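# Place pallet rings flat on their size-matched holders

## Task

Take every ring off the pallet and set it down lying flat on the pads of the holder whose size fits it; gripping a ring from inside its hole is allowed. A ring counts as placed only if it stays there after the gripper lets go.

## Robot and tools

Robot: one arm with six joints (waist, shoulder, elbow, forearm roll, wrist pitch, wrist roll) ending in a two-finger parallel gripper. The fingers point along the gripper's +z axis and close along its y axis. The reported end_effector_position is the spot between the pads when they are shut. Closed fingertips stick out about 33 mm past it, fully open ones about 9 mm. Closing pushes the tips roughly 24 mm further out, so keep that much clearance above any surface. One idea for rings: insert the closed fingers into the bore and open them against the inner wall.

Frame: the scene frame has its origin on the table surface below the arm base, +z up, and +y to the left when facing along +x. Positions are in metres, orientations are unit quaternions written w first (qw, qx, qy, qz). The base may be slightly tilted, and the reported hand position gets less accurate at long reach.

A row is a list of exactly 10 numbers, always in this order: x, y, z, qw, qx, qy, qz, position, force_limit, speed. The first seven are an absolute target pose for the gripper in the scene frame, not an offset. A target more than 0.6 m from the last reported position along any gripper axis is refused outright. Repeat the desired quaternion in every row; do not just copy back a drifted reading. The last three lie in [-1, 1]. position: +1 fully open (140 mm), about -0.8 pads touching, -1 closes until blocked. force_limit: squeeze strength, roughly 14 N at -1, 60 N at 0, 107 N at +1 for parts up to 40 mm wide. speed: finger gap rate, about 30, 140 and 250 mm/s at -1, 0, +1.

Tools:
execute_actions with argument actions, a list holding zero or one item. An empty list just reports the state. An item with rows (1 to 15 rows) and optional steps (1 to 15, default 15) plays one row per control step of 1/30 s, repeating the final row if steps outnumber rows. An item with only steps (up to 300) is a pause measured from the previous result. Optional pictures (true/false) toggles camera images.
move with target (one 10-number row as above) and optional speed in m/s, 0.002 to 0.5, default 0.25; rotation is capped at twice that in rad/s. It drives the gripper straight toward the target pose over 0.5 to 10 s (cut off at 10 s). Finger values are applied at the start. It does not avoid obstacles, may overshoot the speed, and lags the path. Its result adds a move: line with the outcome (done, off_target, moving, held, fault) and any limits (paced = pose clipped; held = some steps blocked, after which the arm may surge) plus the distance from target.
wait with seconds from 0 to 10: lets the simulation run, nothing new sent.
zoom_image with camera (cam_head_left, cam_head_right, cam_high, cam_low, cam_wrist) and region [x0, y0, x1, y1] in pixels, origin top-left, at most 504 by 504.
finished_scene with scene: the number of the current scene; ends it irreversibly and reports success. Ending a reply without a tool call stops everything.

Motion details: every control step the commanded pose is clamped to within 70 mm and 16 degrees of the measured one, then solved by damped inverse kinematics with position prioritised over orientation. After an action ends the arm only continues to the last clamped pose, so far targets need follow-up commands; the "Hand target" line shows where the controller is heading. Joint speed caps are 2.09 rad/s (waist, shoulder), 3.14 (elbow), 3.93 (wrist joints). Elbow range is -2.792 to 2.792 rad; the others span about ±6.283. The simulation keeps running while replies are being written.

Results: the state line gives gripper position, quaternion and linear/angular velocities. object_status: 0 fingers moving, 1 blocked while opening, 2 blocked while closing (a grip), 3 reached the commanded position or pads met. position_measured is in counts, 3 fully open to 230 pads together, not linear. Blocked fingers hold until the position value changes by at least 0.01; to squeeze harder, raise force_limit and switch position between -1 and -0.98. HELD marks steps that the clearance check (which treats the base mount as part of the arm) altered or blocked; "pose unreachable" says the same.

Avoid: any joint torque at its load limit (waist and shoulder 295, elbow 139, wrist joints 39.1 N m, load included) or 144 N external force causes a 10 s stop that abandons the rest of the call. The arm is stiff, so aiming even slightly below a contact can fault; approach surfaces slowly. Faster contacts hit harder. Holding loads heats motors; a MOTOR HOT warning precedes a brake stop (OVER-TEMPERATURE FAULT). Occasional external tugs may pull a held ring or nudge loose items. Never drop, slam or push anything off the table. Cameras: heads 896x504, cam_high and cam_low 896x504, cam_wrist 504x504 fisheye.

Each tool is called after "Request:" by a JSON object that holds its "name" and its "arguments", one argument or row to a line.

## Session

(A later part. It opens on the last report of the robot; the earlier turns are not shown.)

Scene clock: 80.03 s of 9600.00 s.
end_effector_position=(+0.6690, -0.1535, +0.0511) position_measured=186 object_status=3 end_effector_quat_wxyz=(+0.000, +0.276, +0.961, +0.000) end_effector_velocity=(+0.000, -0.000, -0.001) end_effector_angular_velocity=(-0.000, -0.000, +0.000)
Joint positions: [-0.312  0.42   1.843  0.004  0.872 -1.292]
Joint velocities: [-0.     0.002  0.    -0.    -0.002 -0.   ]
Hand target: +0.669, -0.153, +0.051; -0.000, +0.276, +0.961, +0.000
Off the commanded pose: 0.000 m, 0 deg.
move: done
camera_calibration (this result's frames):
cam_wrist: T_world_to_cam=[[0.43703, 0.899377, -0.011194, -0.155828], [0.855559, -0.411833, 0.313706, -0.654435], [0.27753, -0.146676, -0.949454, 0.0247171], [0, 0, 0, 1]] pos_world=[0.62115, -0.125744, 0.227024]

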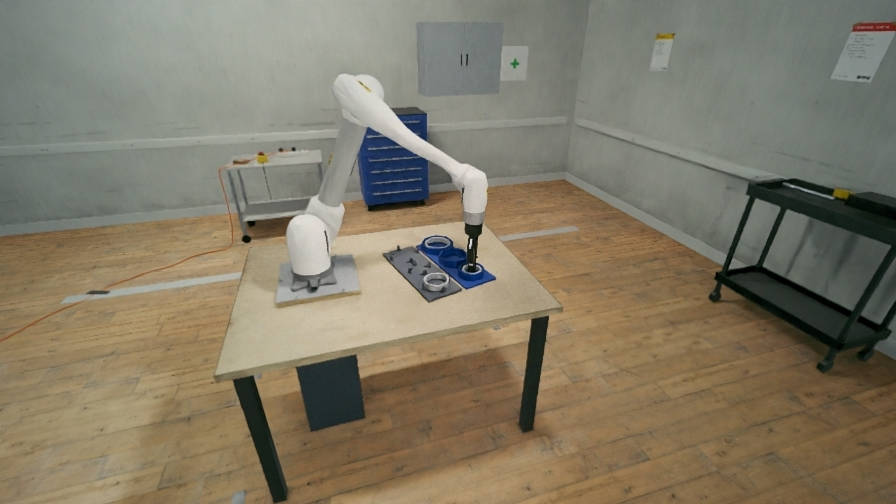

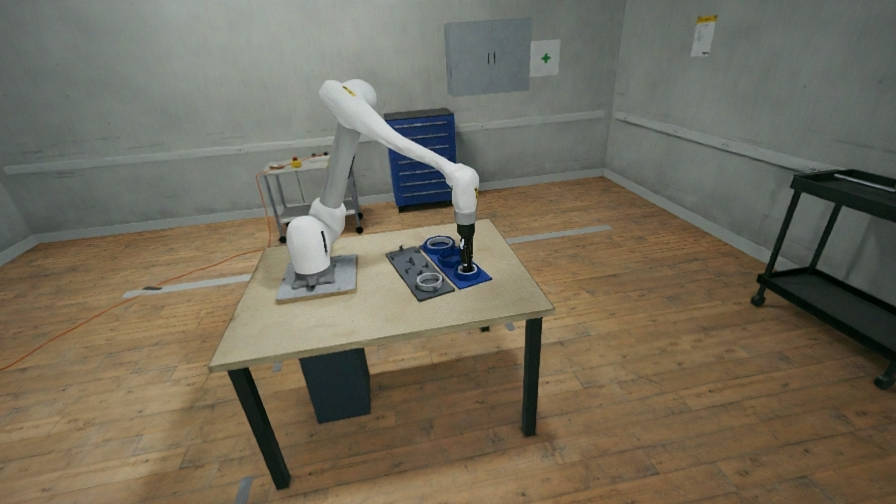

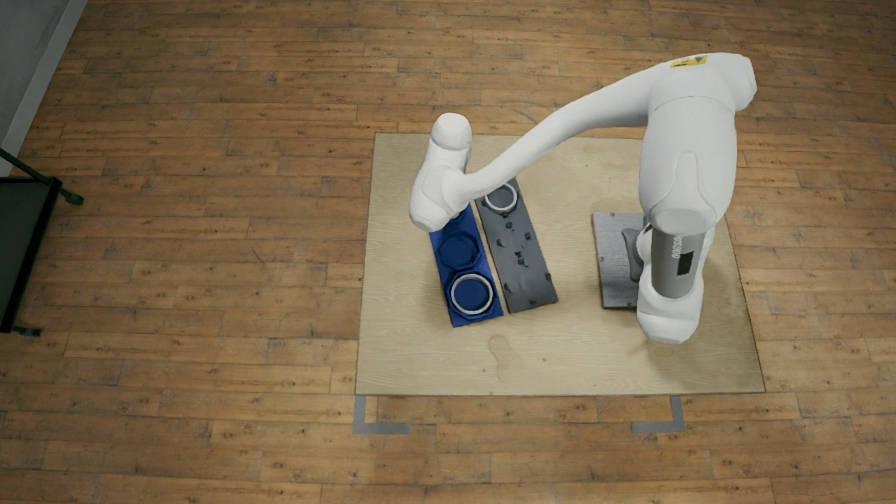

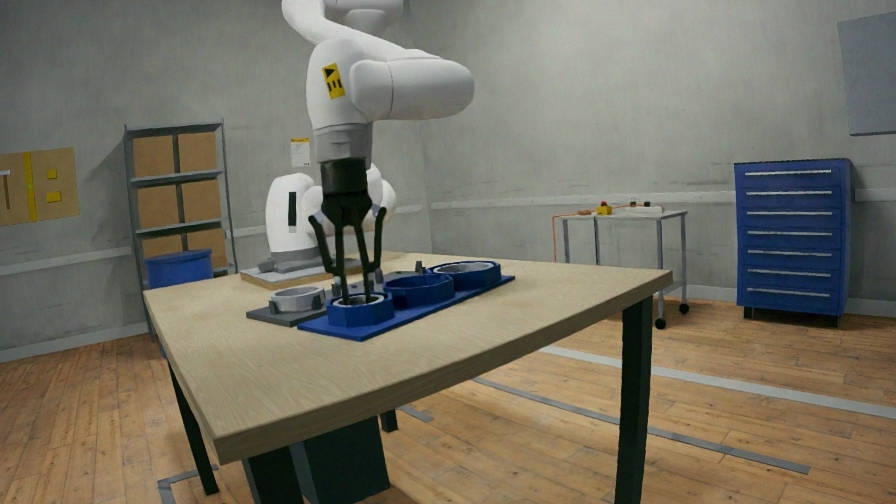

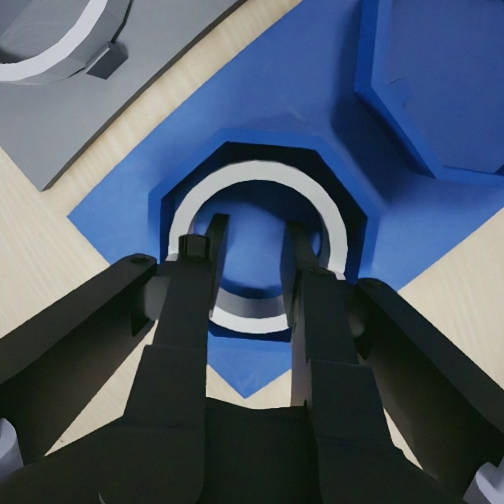

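Good. Small holder at (.4575,-.0485).

Request:
{"name": "move", "arguments": {
  "target": [0.669,-0.1535,0.051,0,0.276,0.961,0,1,-0.3,-0.6]
}}

Request:
{"name": "move", "arguments": {
  "target": [0.669,-0.1535,0.11,0,0.276,0.961,0,1,-0.3,-0.6],
  "speed": 0.08
}}

Request:
{"name": "move", "arguments": {
  "target": [0.4575,-0.0485,0.11,0,0.276,0.961,0,1,-0.3,-0.6],
  "speed": 0.2
}}

Request:
{"name": "move", "arguments": {
  "target": [0.4575,-0.0485,0.08,0,0.276,0.961,0,1,-0.3,-0.6],
  "speed": 0.04
}}

Scene clock: 88.07 s of 9600.00 s.
end_effector_position=(+0.6690, -0.1535, +0.0510) position_measured=151 object_status=1 end_effector_quat_wxyz=(-0.000, +0.276, +0.961, +0.000) end_effector_velocity=(-0.000, +0.002, -0.000) end_effector_angular_velocity=(+0.001, +0.002, +0.002)
Joint positions: [-0.312  0.42   1.843  0.004  0.872 -1.292]
Joint velocities: [ 0.002  0.    -0.     0.     0.002 -0.   ]
Hand target: +0.669, -0.153, +0.051; +0.000, +0.276, +0.961, +0.000
Off the commanded pose: 0.000 m, 0 deg.
After step 90, 4.33 s passed at rest.
move: done
camera_calibration (this result's frames):
cam_wrist: T_world_to_cam=[[0.437038, 0.899374, -0.0111855, -0.155844], [0.85557, -0.411851, 0.313653, -0.654373], [0.277484, -0.146648, -0.949472, 0.0245941], [0, 0, 0, 1]] pos_world=[0.621148, -0.125736, 0.226854]

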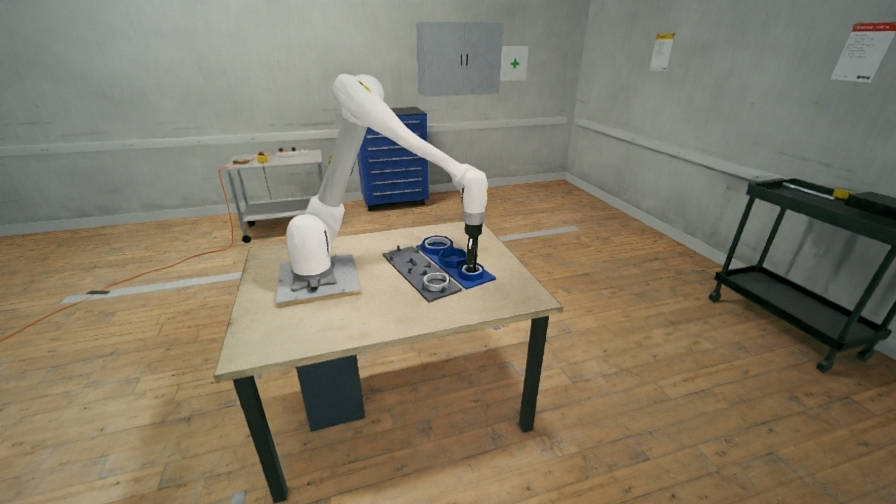

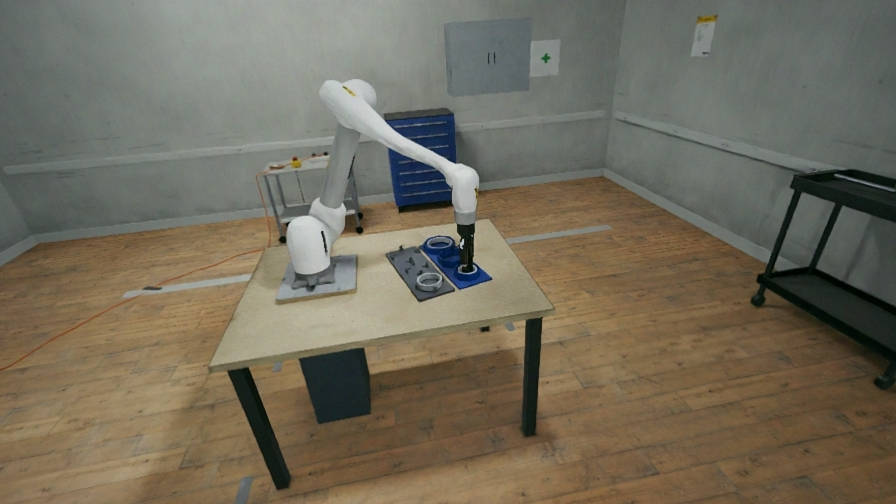

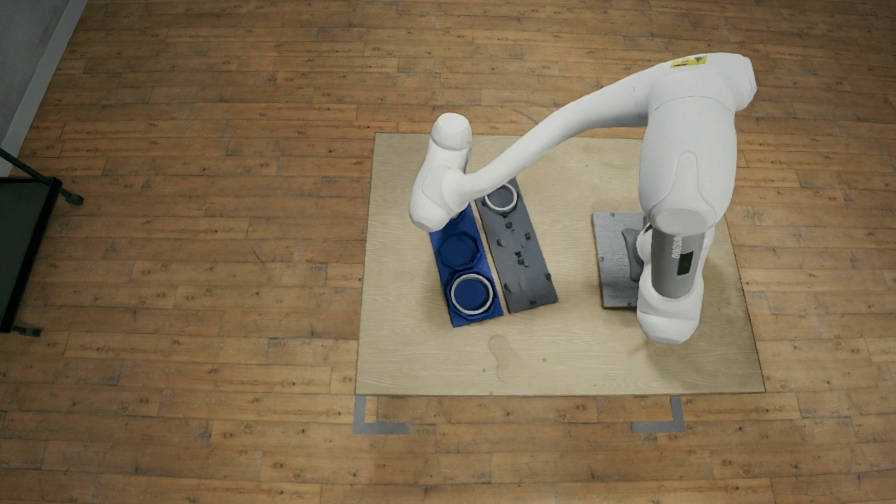

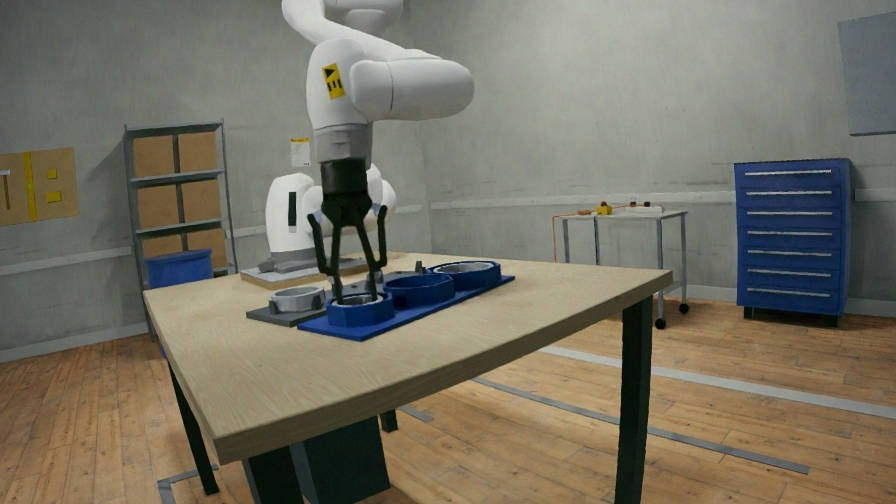

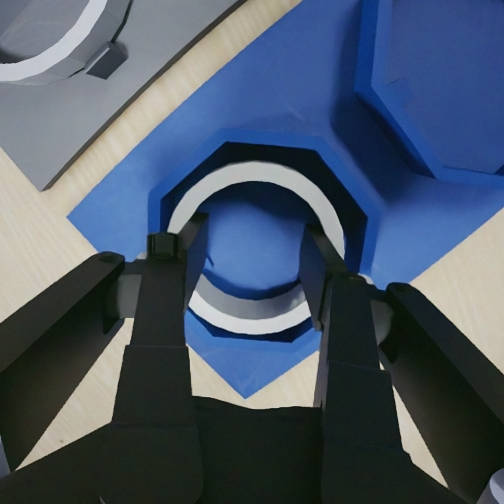

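Scene clock: 89.20 s of 9600.00 s.
end_effector_position=(+0.6690, -0.1535, +0.1099) position_measured=151 object_status=1 end_effector_quat_wxyz=(-0.000, +0.276, +0.961, -0.000) end_effector_velocity=(+0.000, +0.001, +0.001) end_effector_angular_velocity=(+0.000, +0.001, +0.001)
Joint positions: [-0.313  0.361  1.802  0.004  0.973 -1.291]
Joint velocities: [ 0.001  0.    -0.002 -0.     0.003 -0.   ]
Hand target: +0.669, -0.154, +0.110; +0.000, +0.276, +0.961, -0.000
Off the commanded pose: 0.000 m, 0 deg.
move: done
camera_calibration (this result's frames):
cam_wrist: T_world_to_cam=[[0.437094, 0.899345, -0.0112622, -0.1552], [0.855547, -0.41188, 0.313678, -0.672919], [0.277466, -0.146742, -0.949463, 0.0805241], [0, 0, 0, 1]] pos_world=[0.621208, -0.125767, 0.285786]

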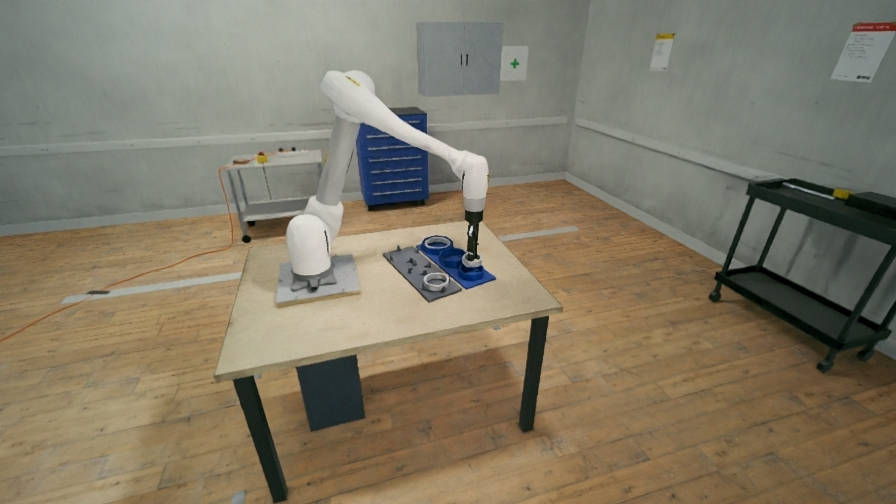

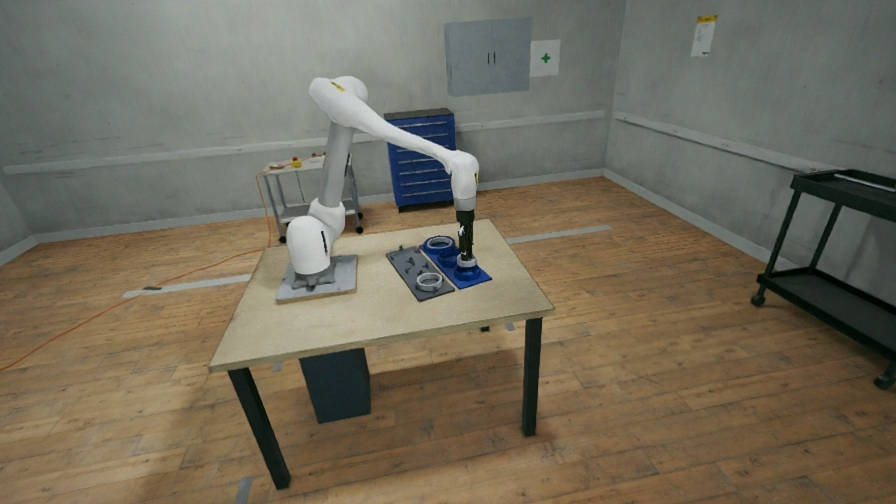

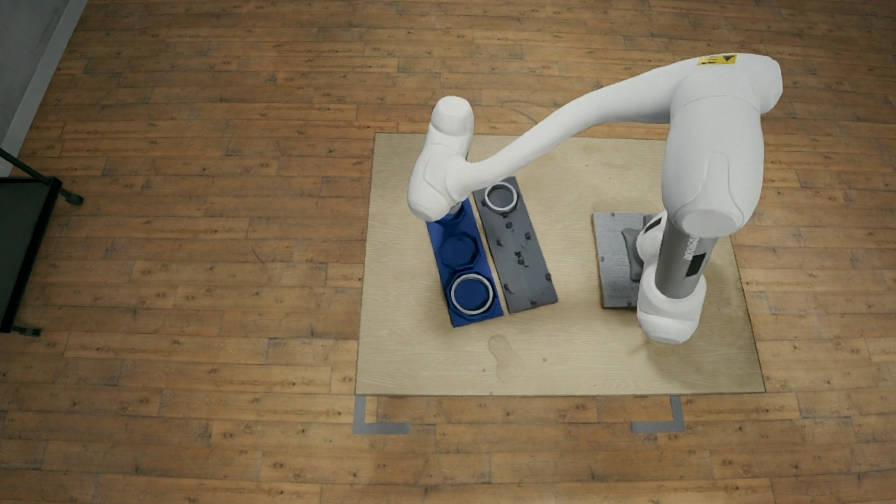

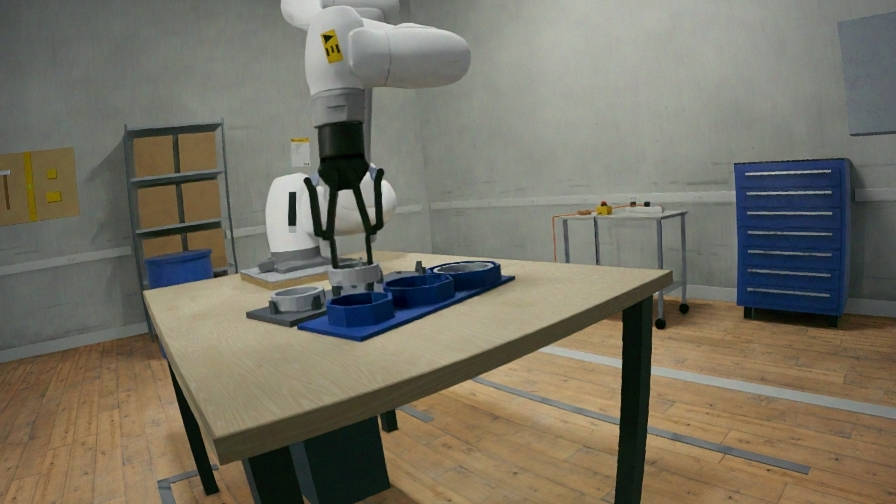

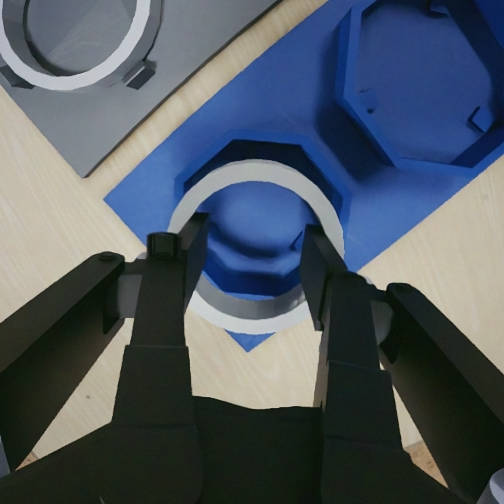

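Scene clock: 90.87 s of 9600.00 s.
end_effector_position=(+0.4577, -0.0486, +0.1101) position_measured=151 object_status=1 end_effector_quat_wxyz=(+0.000, +0.276, +0.961, +0.000) end_effector_velocity=(-0.000, +0.000, +0.001) end_effector_angular_velocity=(+0.000, -0.003, -0.001)
Joint positions: [-0.218  0.036  2.217  0.003  0.881 -1.197]
Joint velocities: [-0.    -0.004  0.001  0.001 -0.     0.   ]
Hand target: +0.458, -0.049, +0.110; +0.000, +0.276, +0.961, +0.000
Off the commanded pose: 0.000 m, 0 deg.
move: done
camera_calibration (this result's frames):
cam_wrist: T_world_to_cam=[[0.43703, 0.899379, -0.0110684, -0.157211], [0.85543, -0.411809, 0.31409, -0.448982], [0.277928, -0.146735, -0.949329, 0.154559], [0, 0, 0, 1]] pos_world=[0.409822, -0.0208235, 0.286008]

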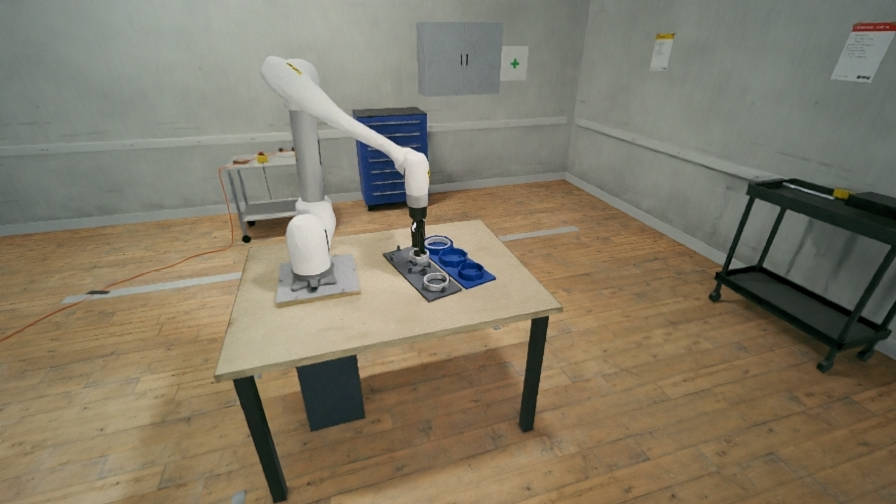

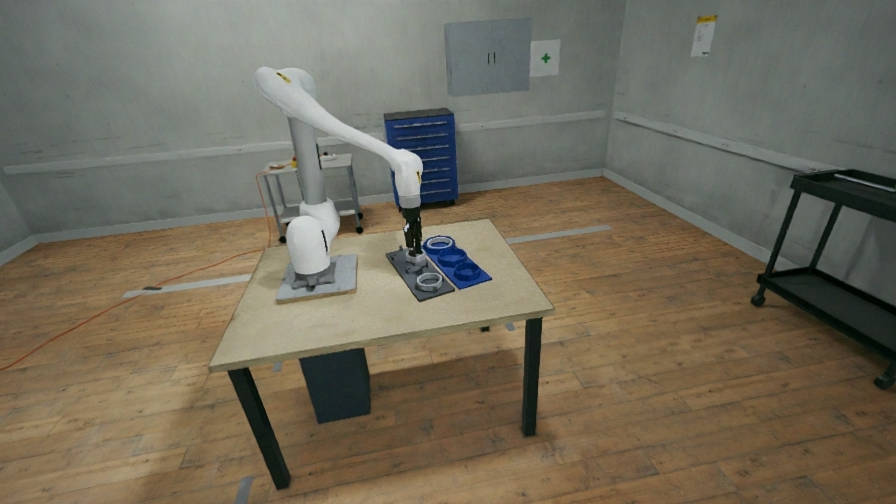

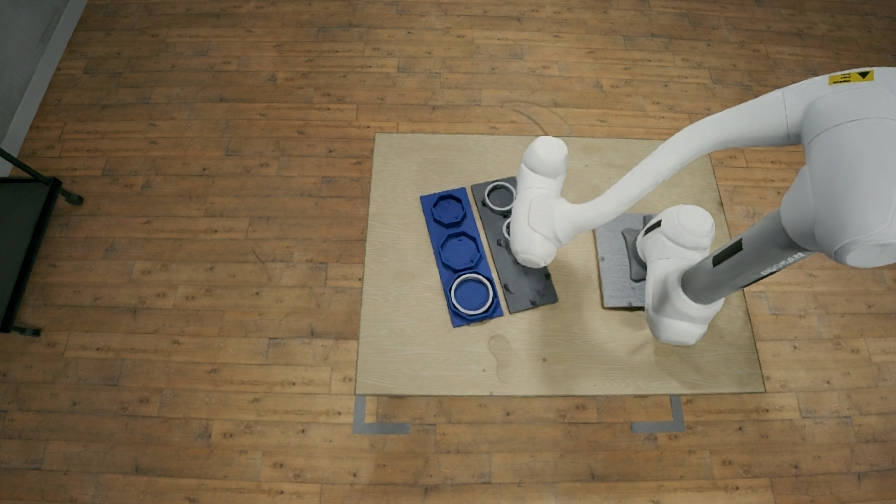

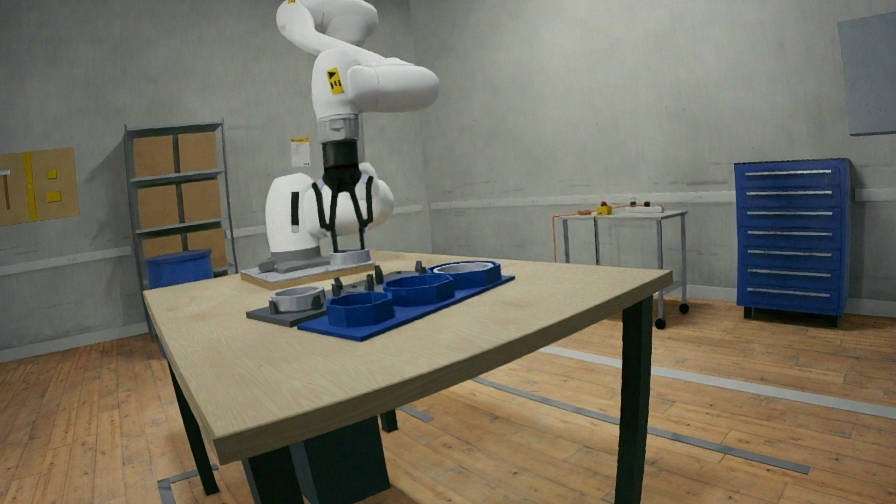

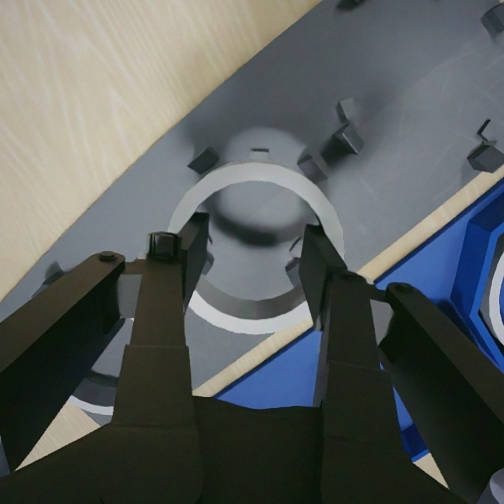

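Scene clock: 91.93 s of 9600.00 s.
end_effector_position=(+0.4575, -0.0485, +0.0801) position_measured=151 object_status=1 end_effector_quat_wxyz=(+0.000, +0.276, +0.961, +0.000) end_effector_velocity=(-0.001, -0.001, -0.002) end_effector_angular_velocity=(-0.001, +0.002, +0.001)
Joint positions: [-0.218  0.076  2.245  0.004  0.814 -1.197]
Joint velocities: [-0.001  0.002  0.002 -0.002 -0.003 -0.   ]
Hand target: +0.457, -0.048, +0.080; -0.000, +0.276, +0.961, +0.000
Off the commanded pose: 0.000 m, 0 deg.
move: done
camera_calibration (this result's frames):
cam_wrist: T_world_to_cam=[[0.437077, 0.899355, -0.0111902, -0.157529], [0.855538, -0.411879, 0.313705, -0.439335], [0.277523, -0.146687, -0.949455, 0.126348], [0, 0, 0, 1]] pos_world=[0.409656, -0.0207448, 0.256021]

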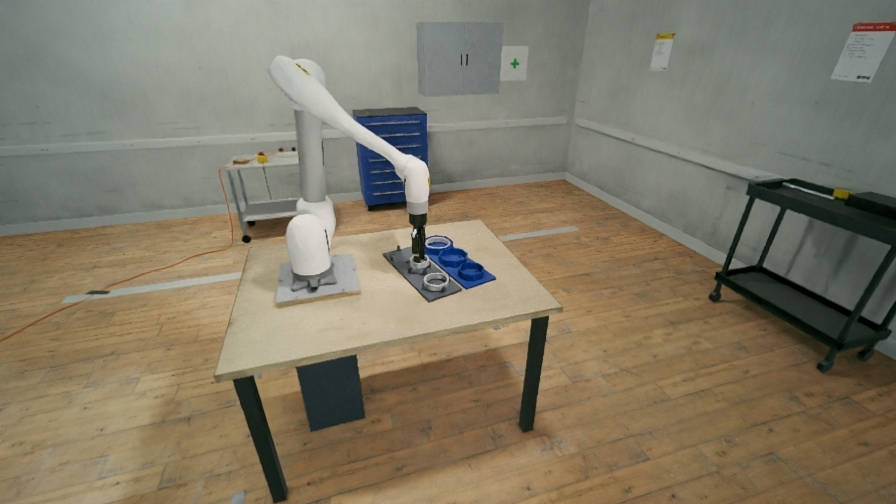

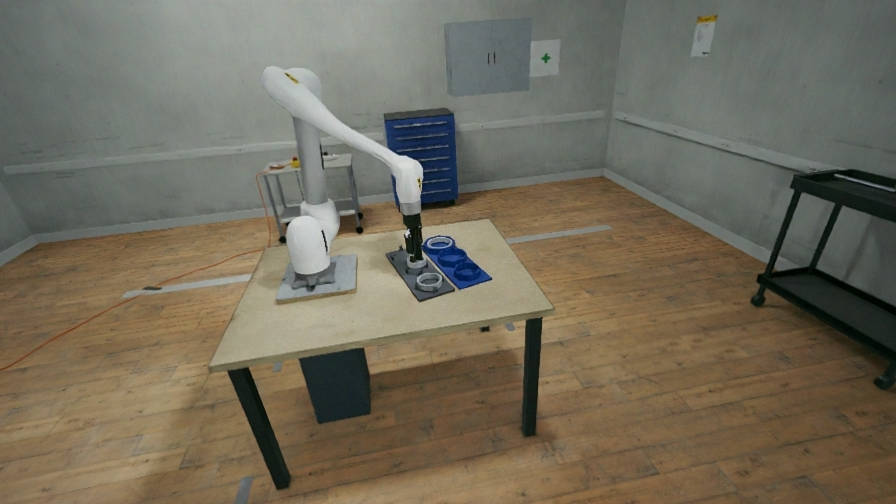

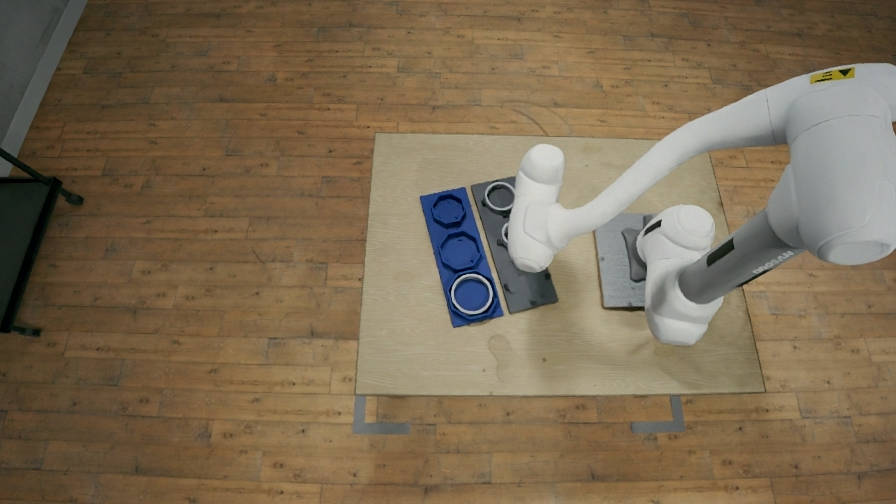

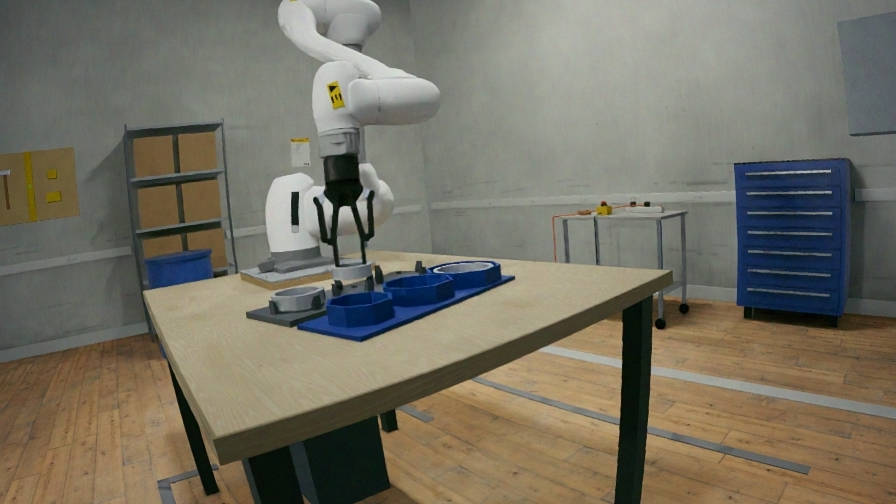

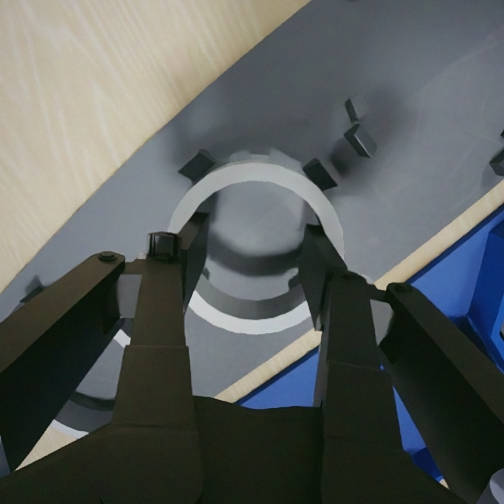

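Request:
{"name": "move", "arguments": {
  "target": [0.4562,-0.049,0.056,0,0.276,0.961,0,1,-0.3,-0.6],
  "speed": 0.012
}}

Scene clock: 99.17 s of 9600.00 s.
end_effector_position=(+0.4562, -0.0490, +0.0561) position_measured=151 object_status=1 end_effector_quat_wxyz=(+0.000, +0.276, +0.961, +0.000) end_effector_velocity=(-0.001, +0.000, -0.001) end_effector_angular_velocity=(+0.001, +0.001, -0.001)
Joint positions: [-0.219  0.11   2.267  0.004  0.758 -1.199]
Joint velocities: [-0.     0.001  0.001  0.001 -0.001  0.   ]
Hand target: +0.456, -0.049, +0.056; -0.000, +0.276, +0.961, +0.000
Off the commanded pose: 0.000 m, 0 deg.
After step 90, 2.00 s passed at rest.
move: done
camera_calibration (this result's frames):
cam_wrist: T_world_to_cam=[[0.437036, 0.899374, -0.011198, -0.156762], [0.855561, -0.41184, 0.313693, -0.430902], [0.277515, -0.146676, -0.949459, 0.103818], [0, 0, 0, 1]] pos_world=[0.408363, -0.0212469, 0.231986]

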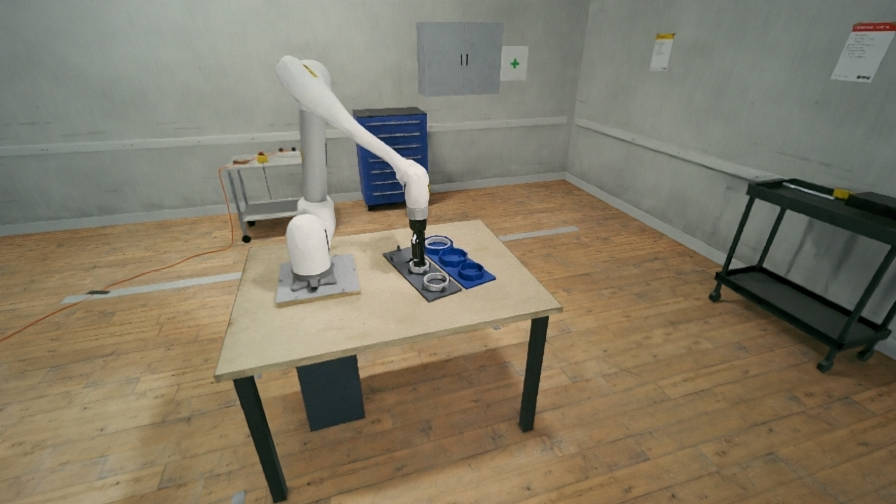

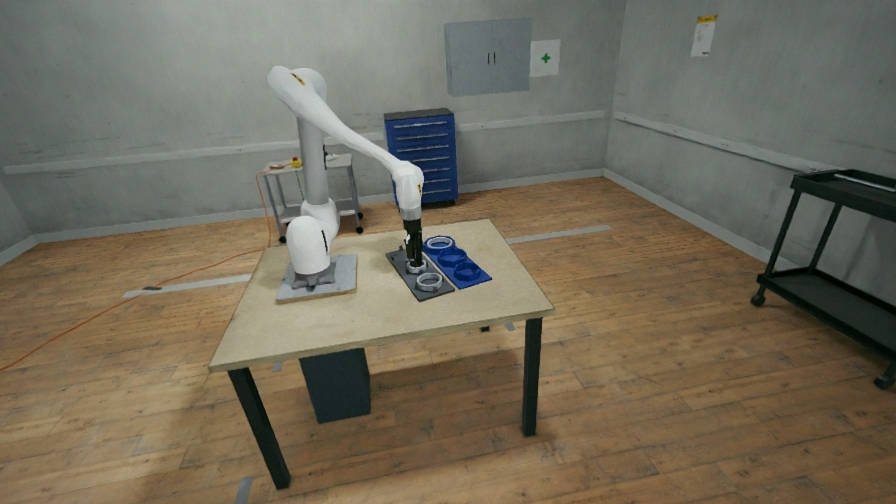

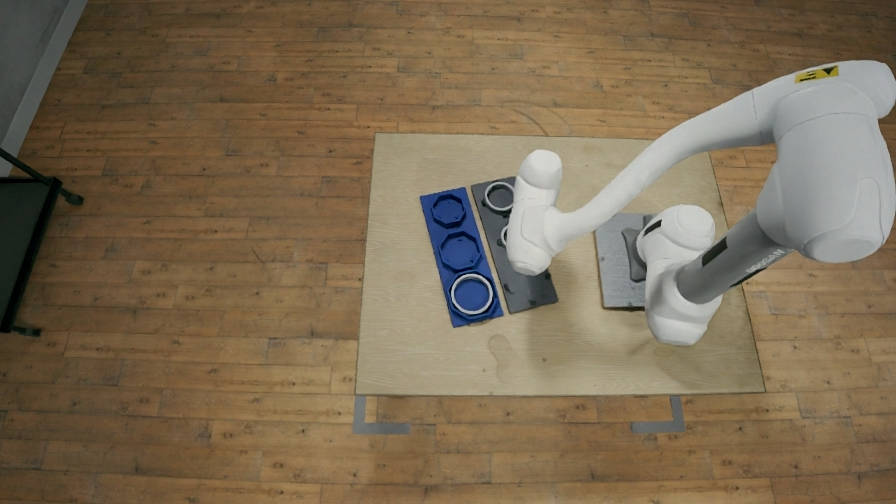

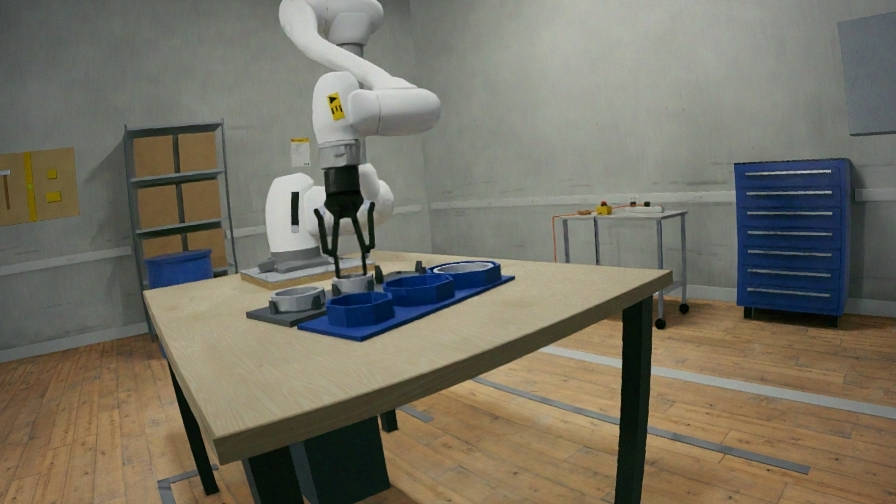

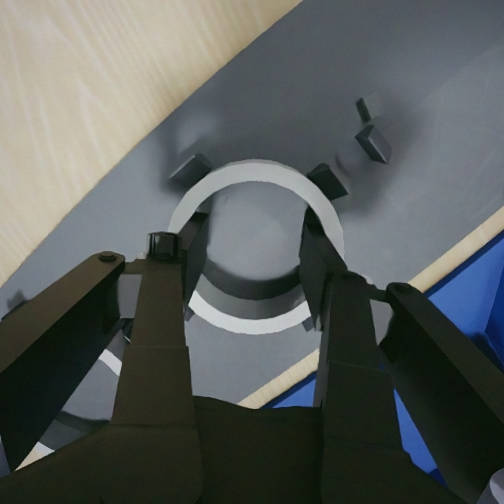

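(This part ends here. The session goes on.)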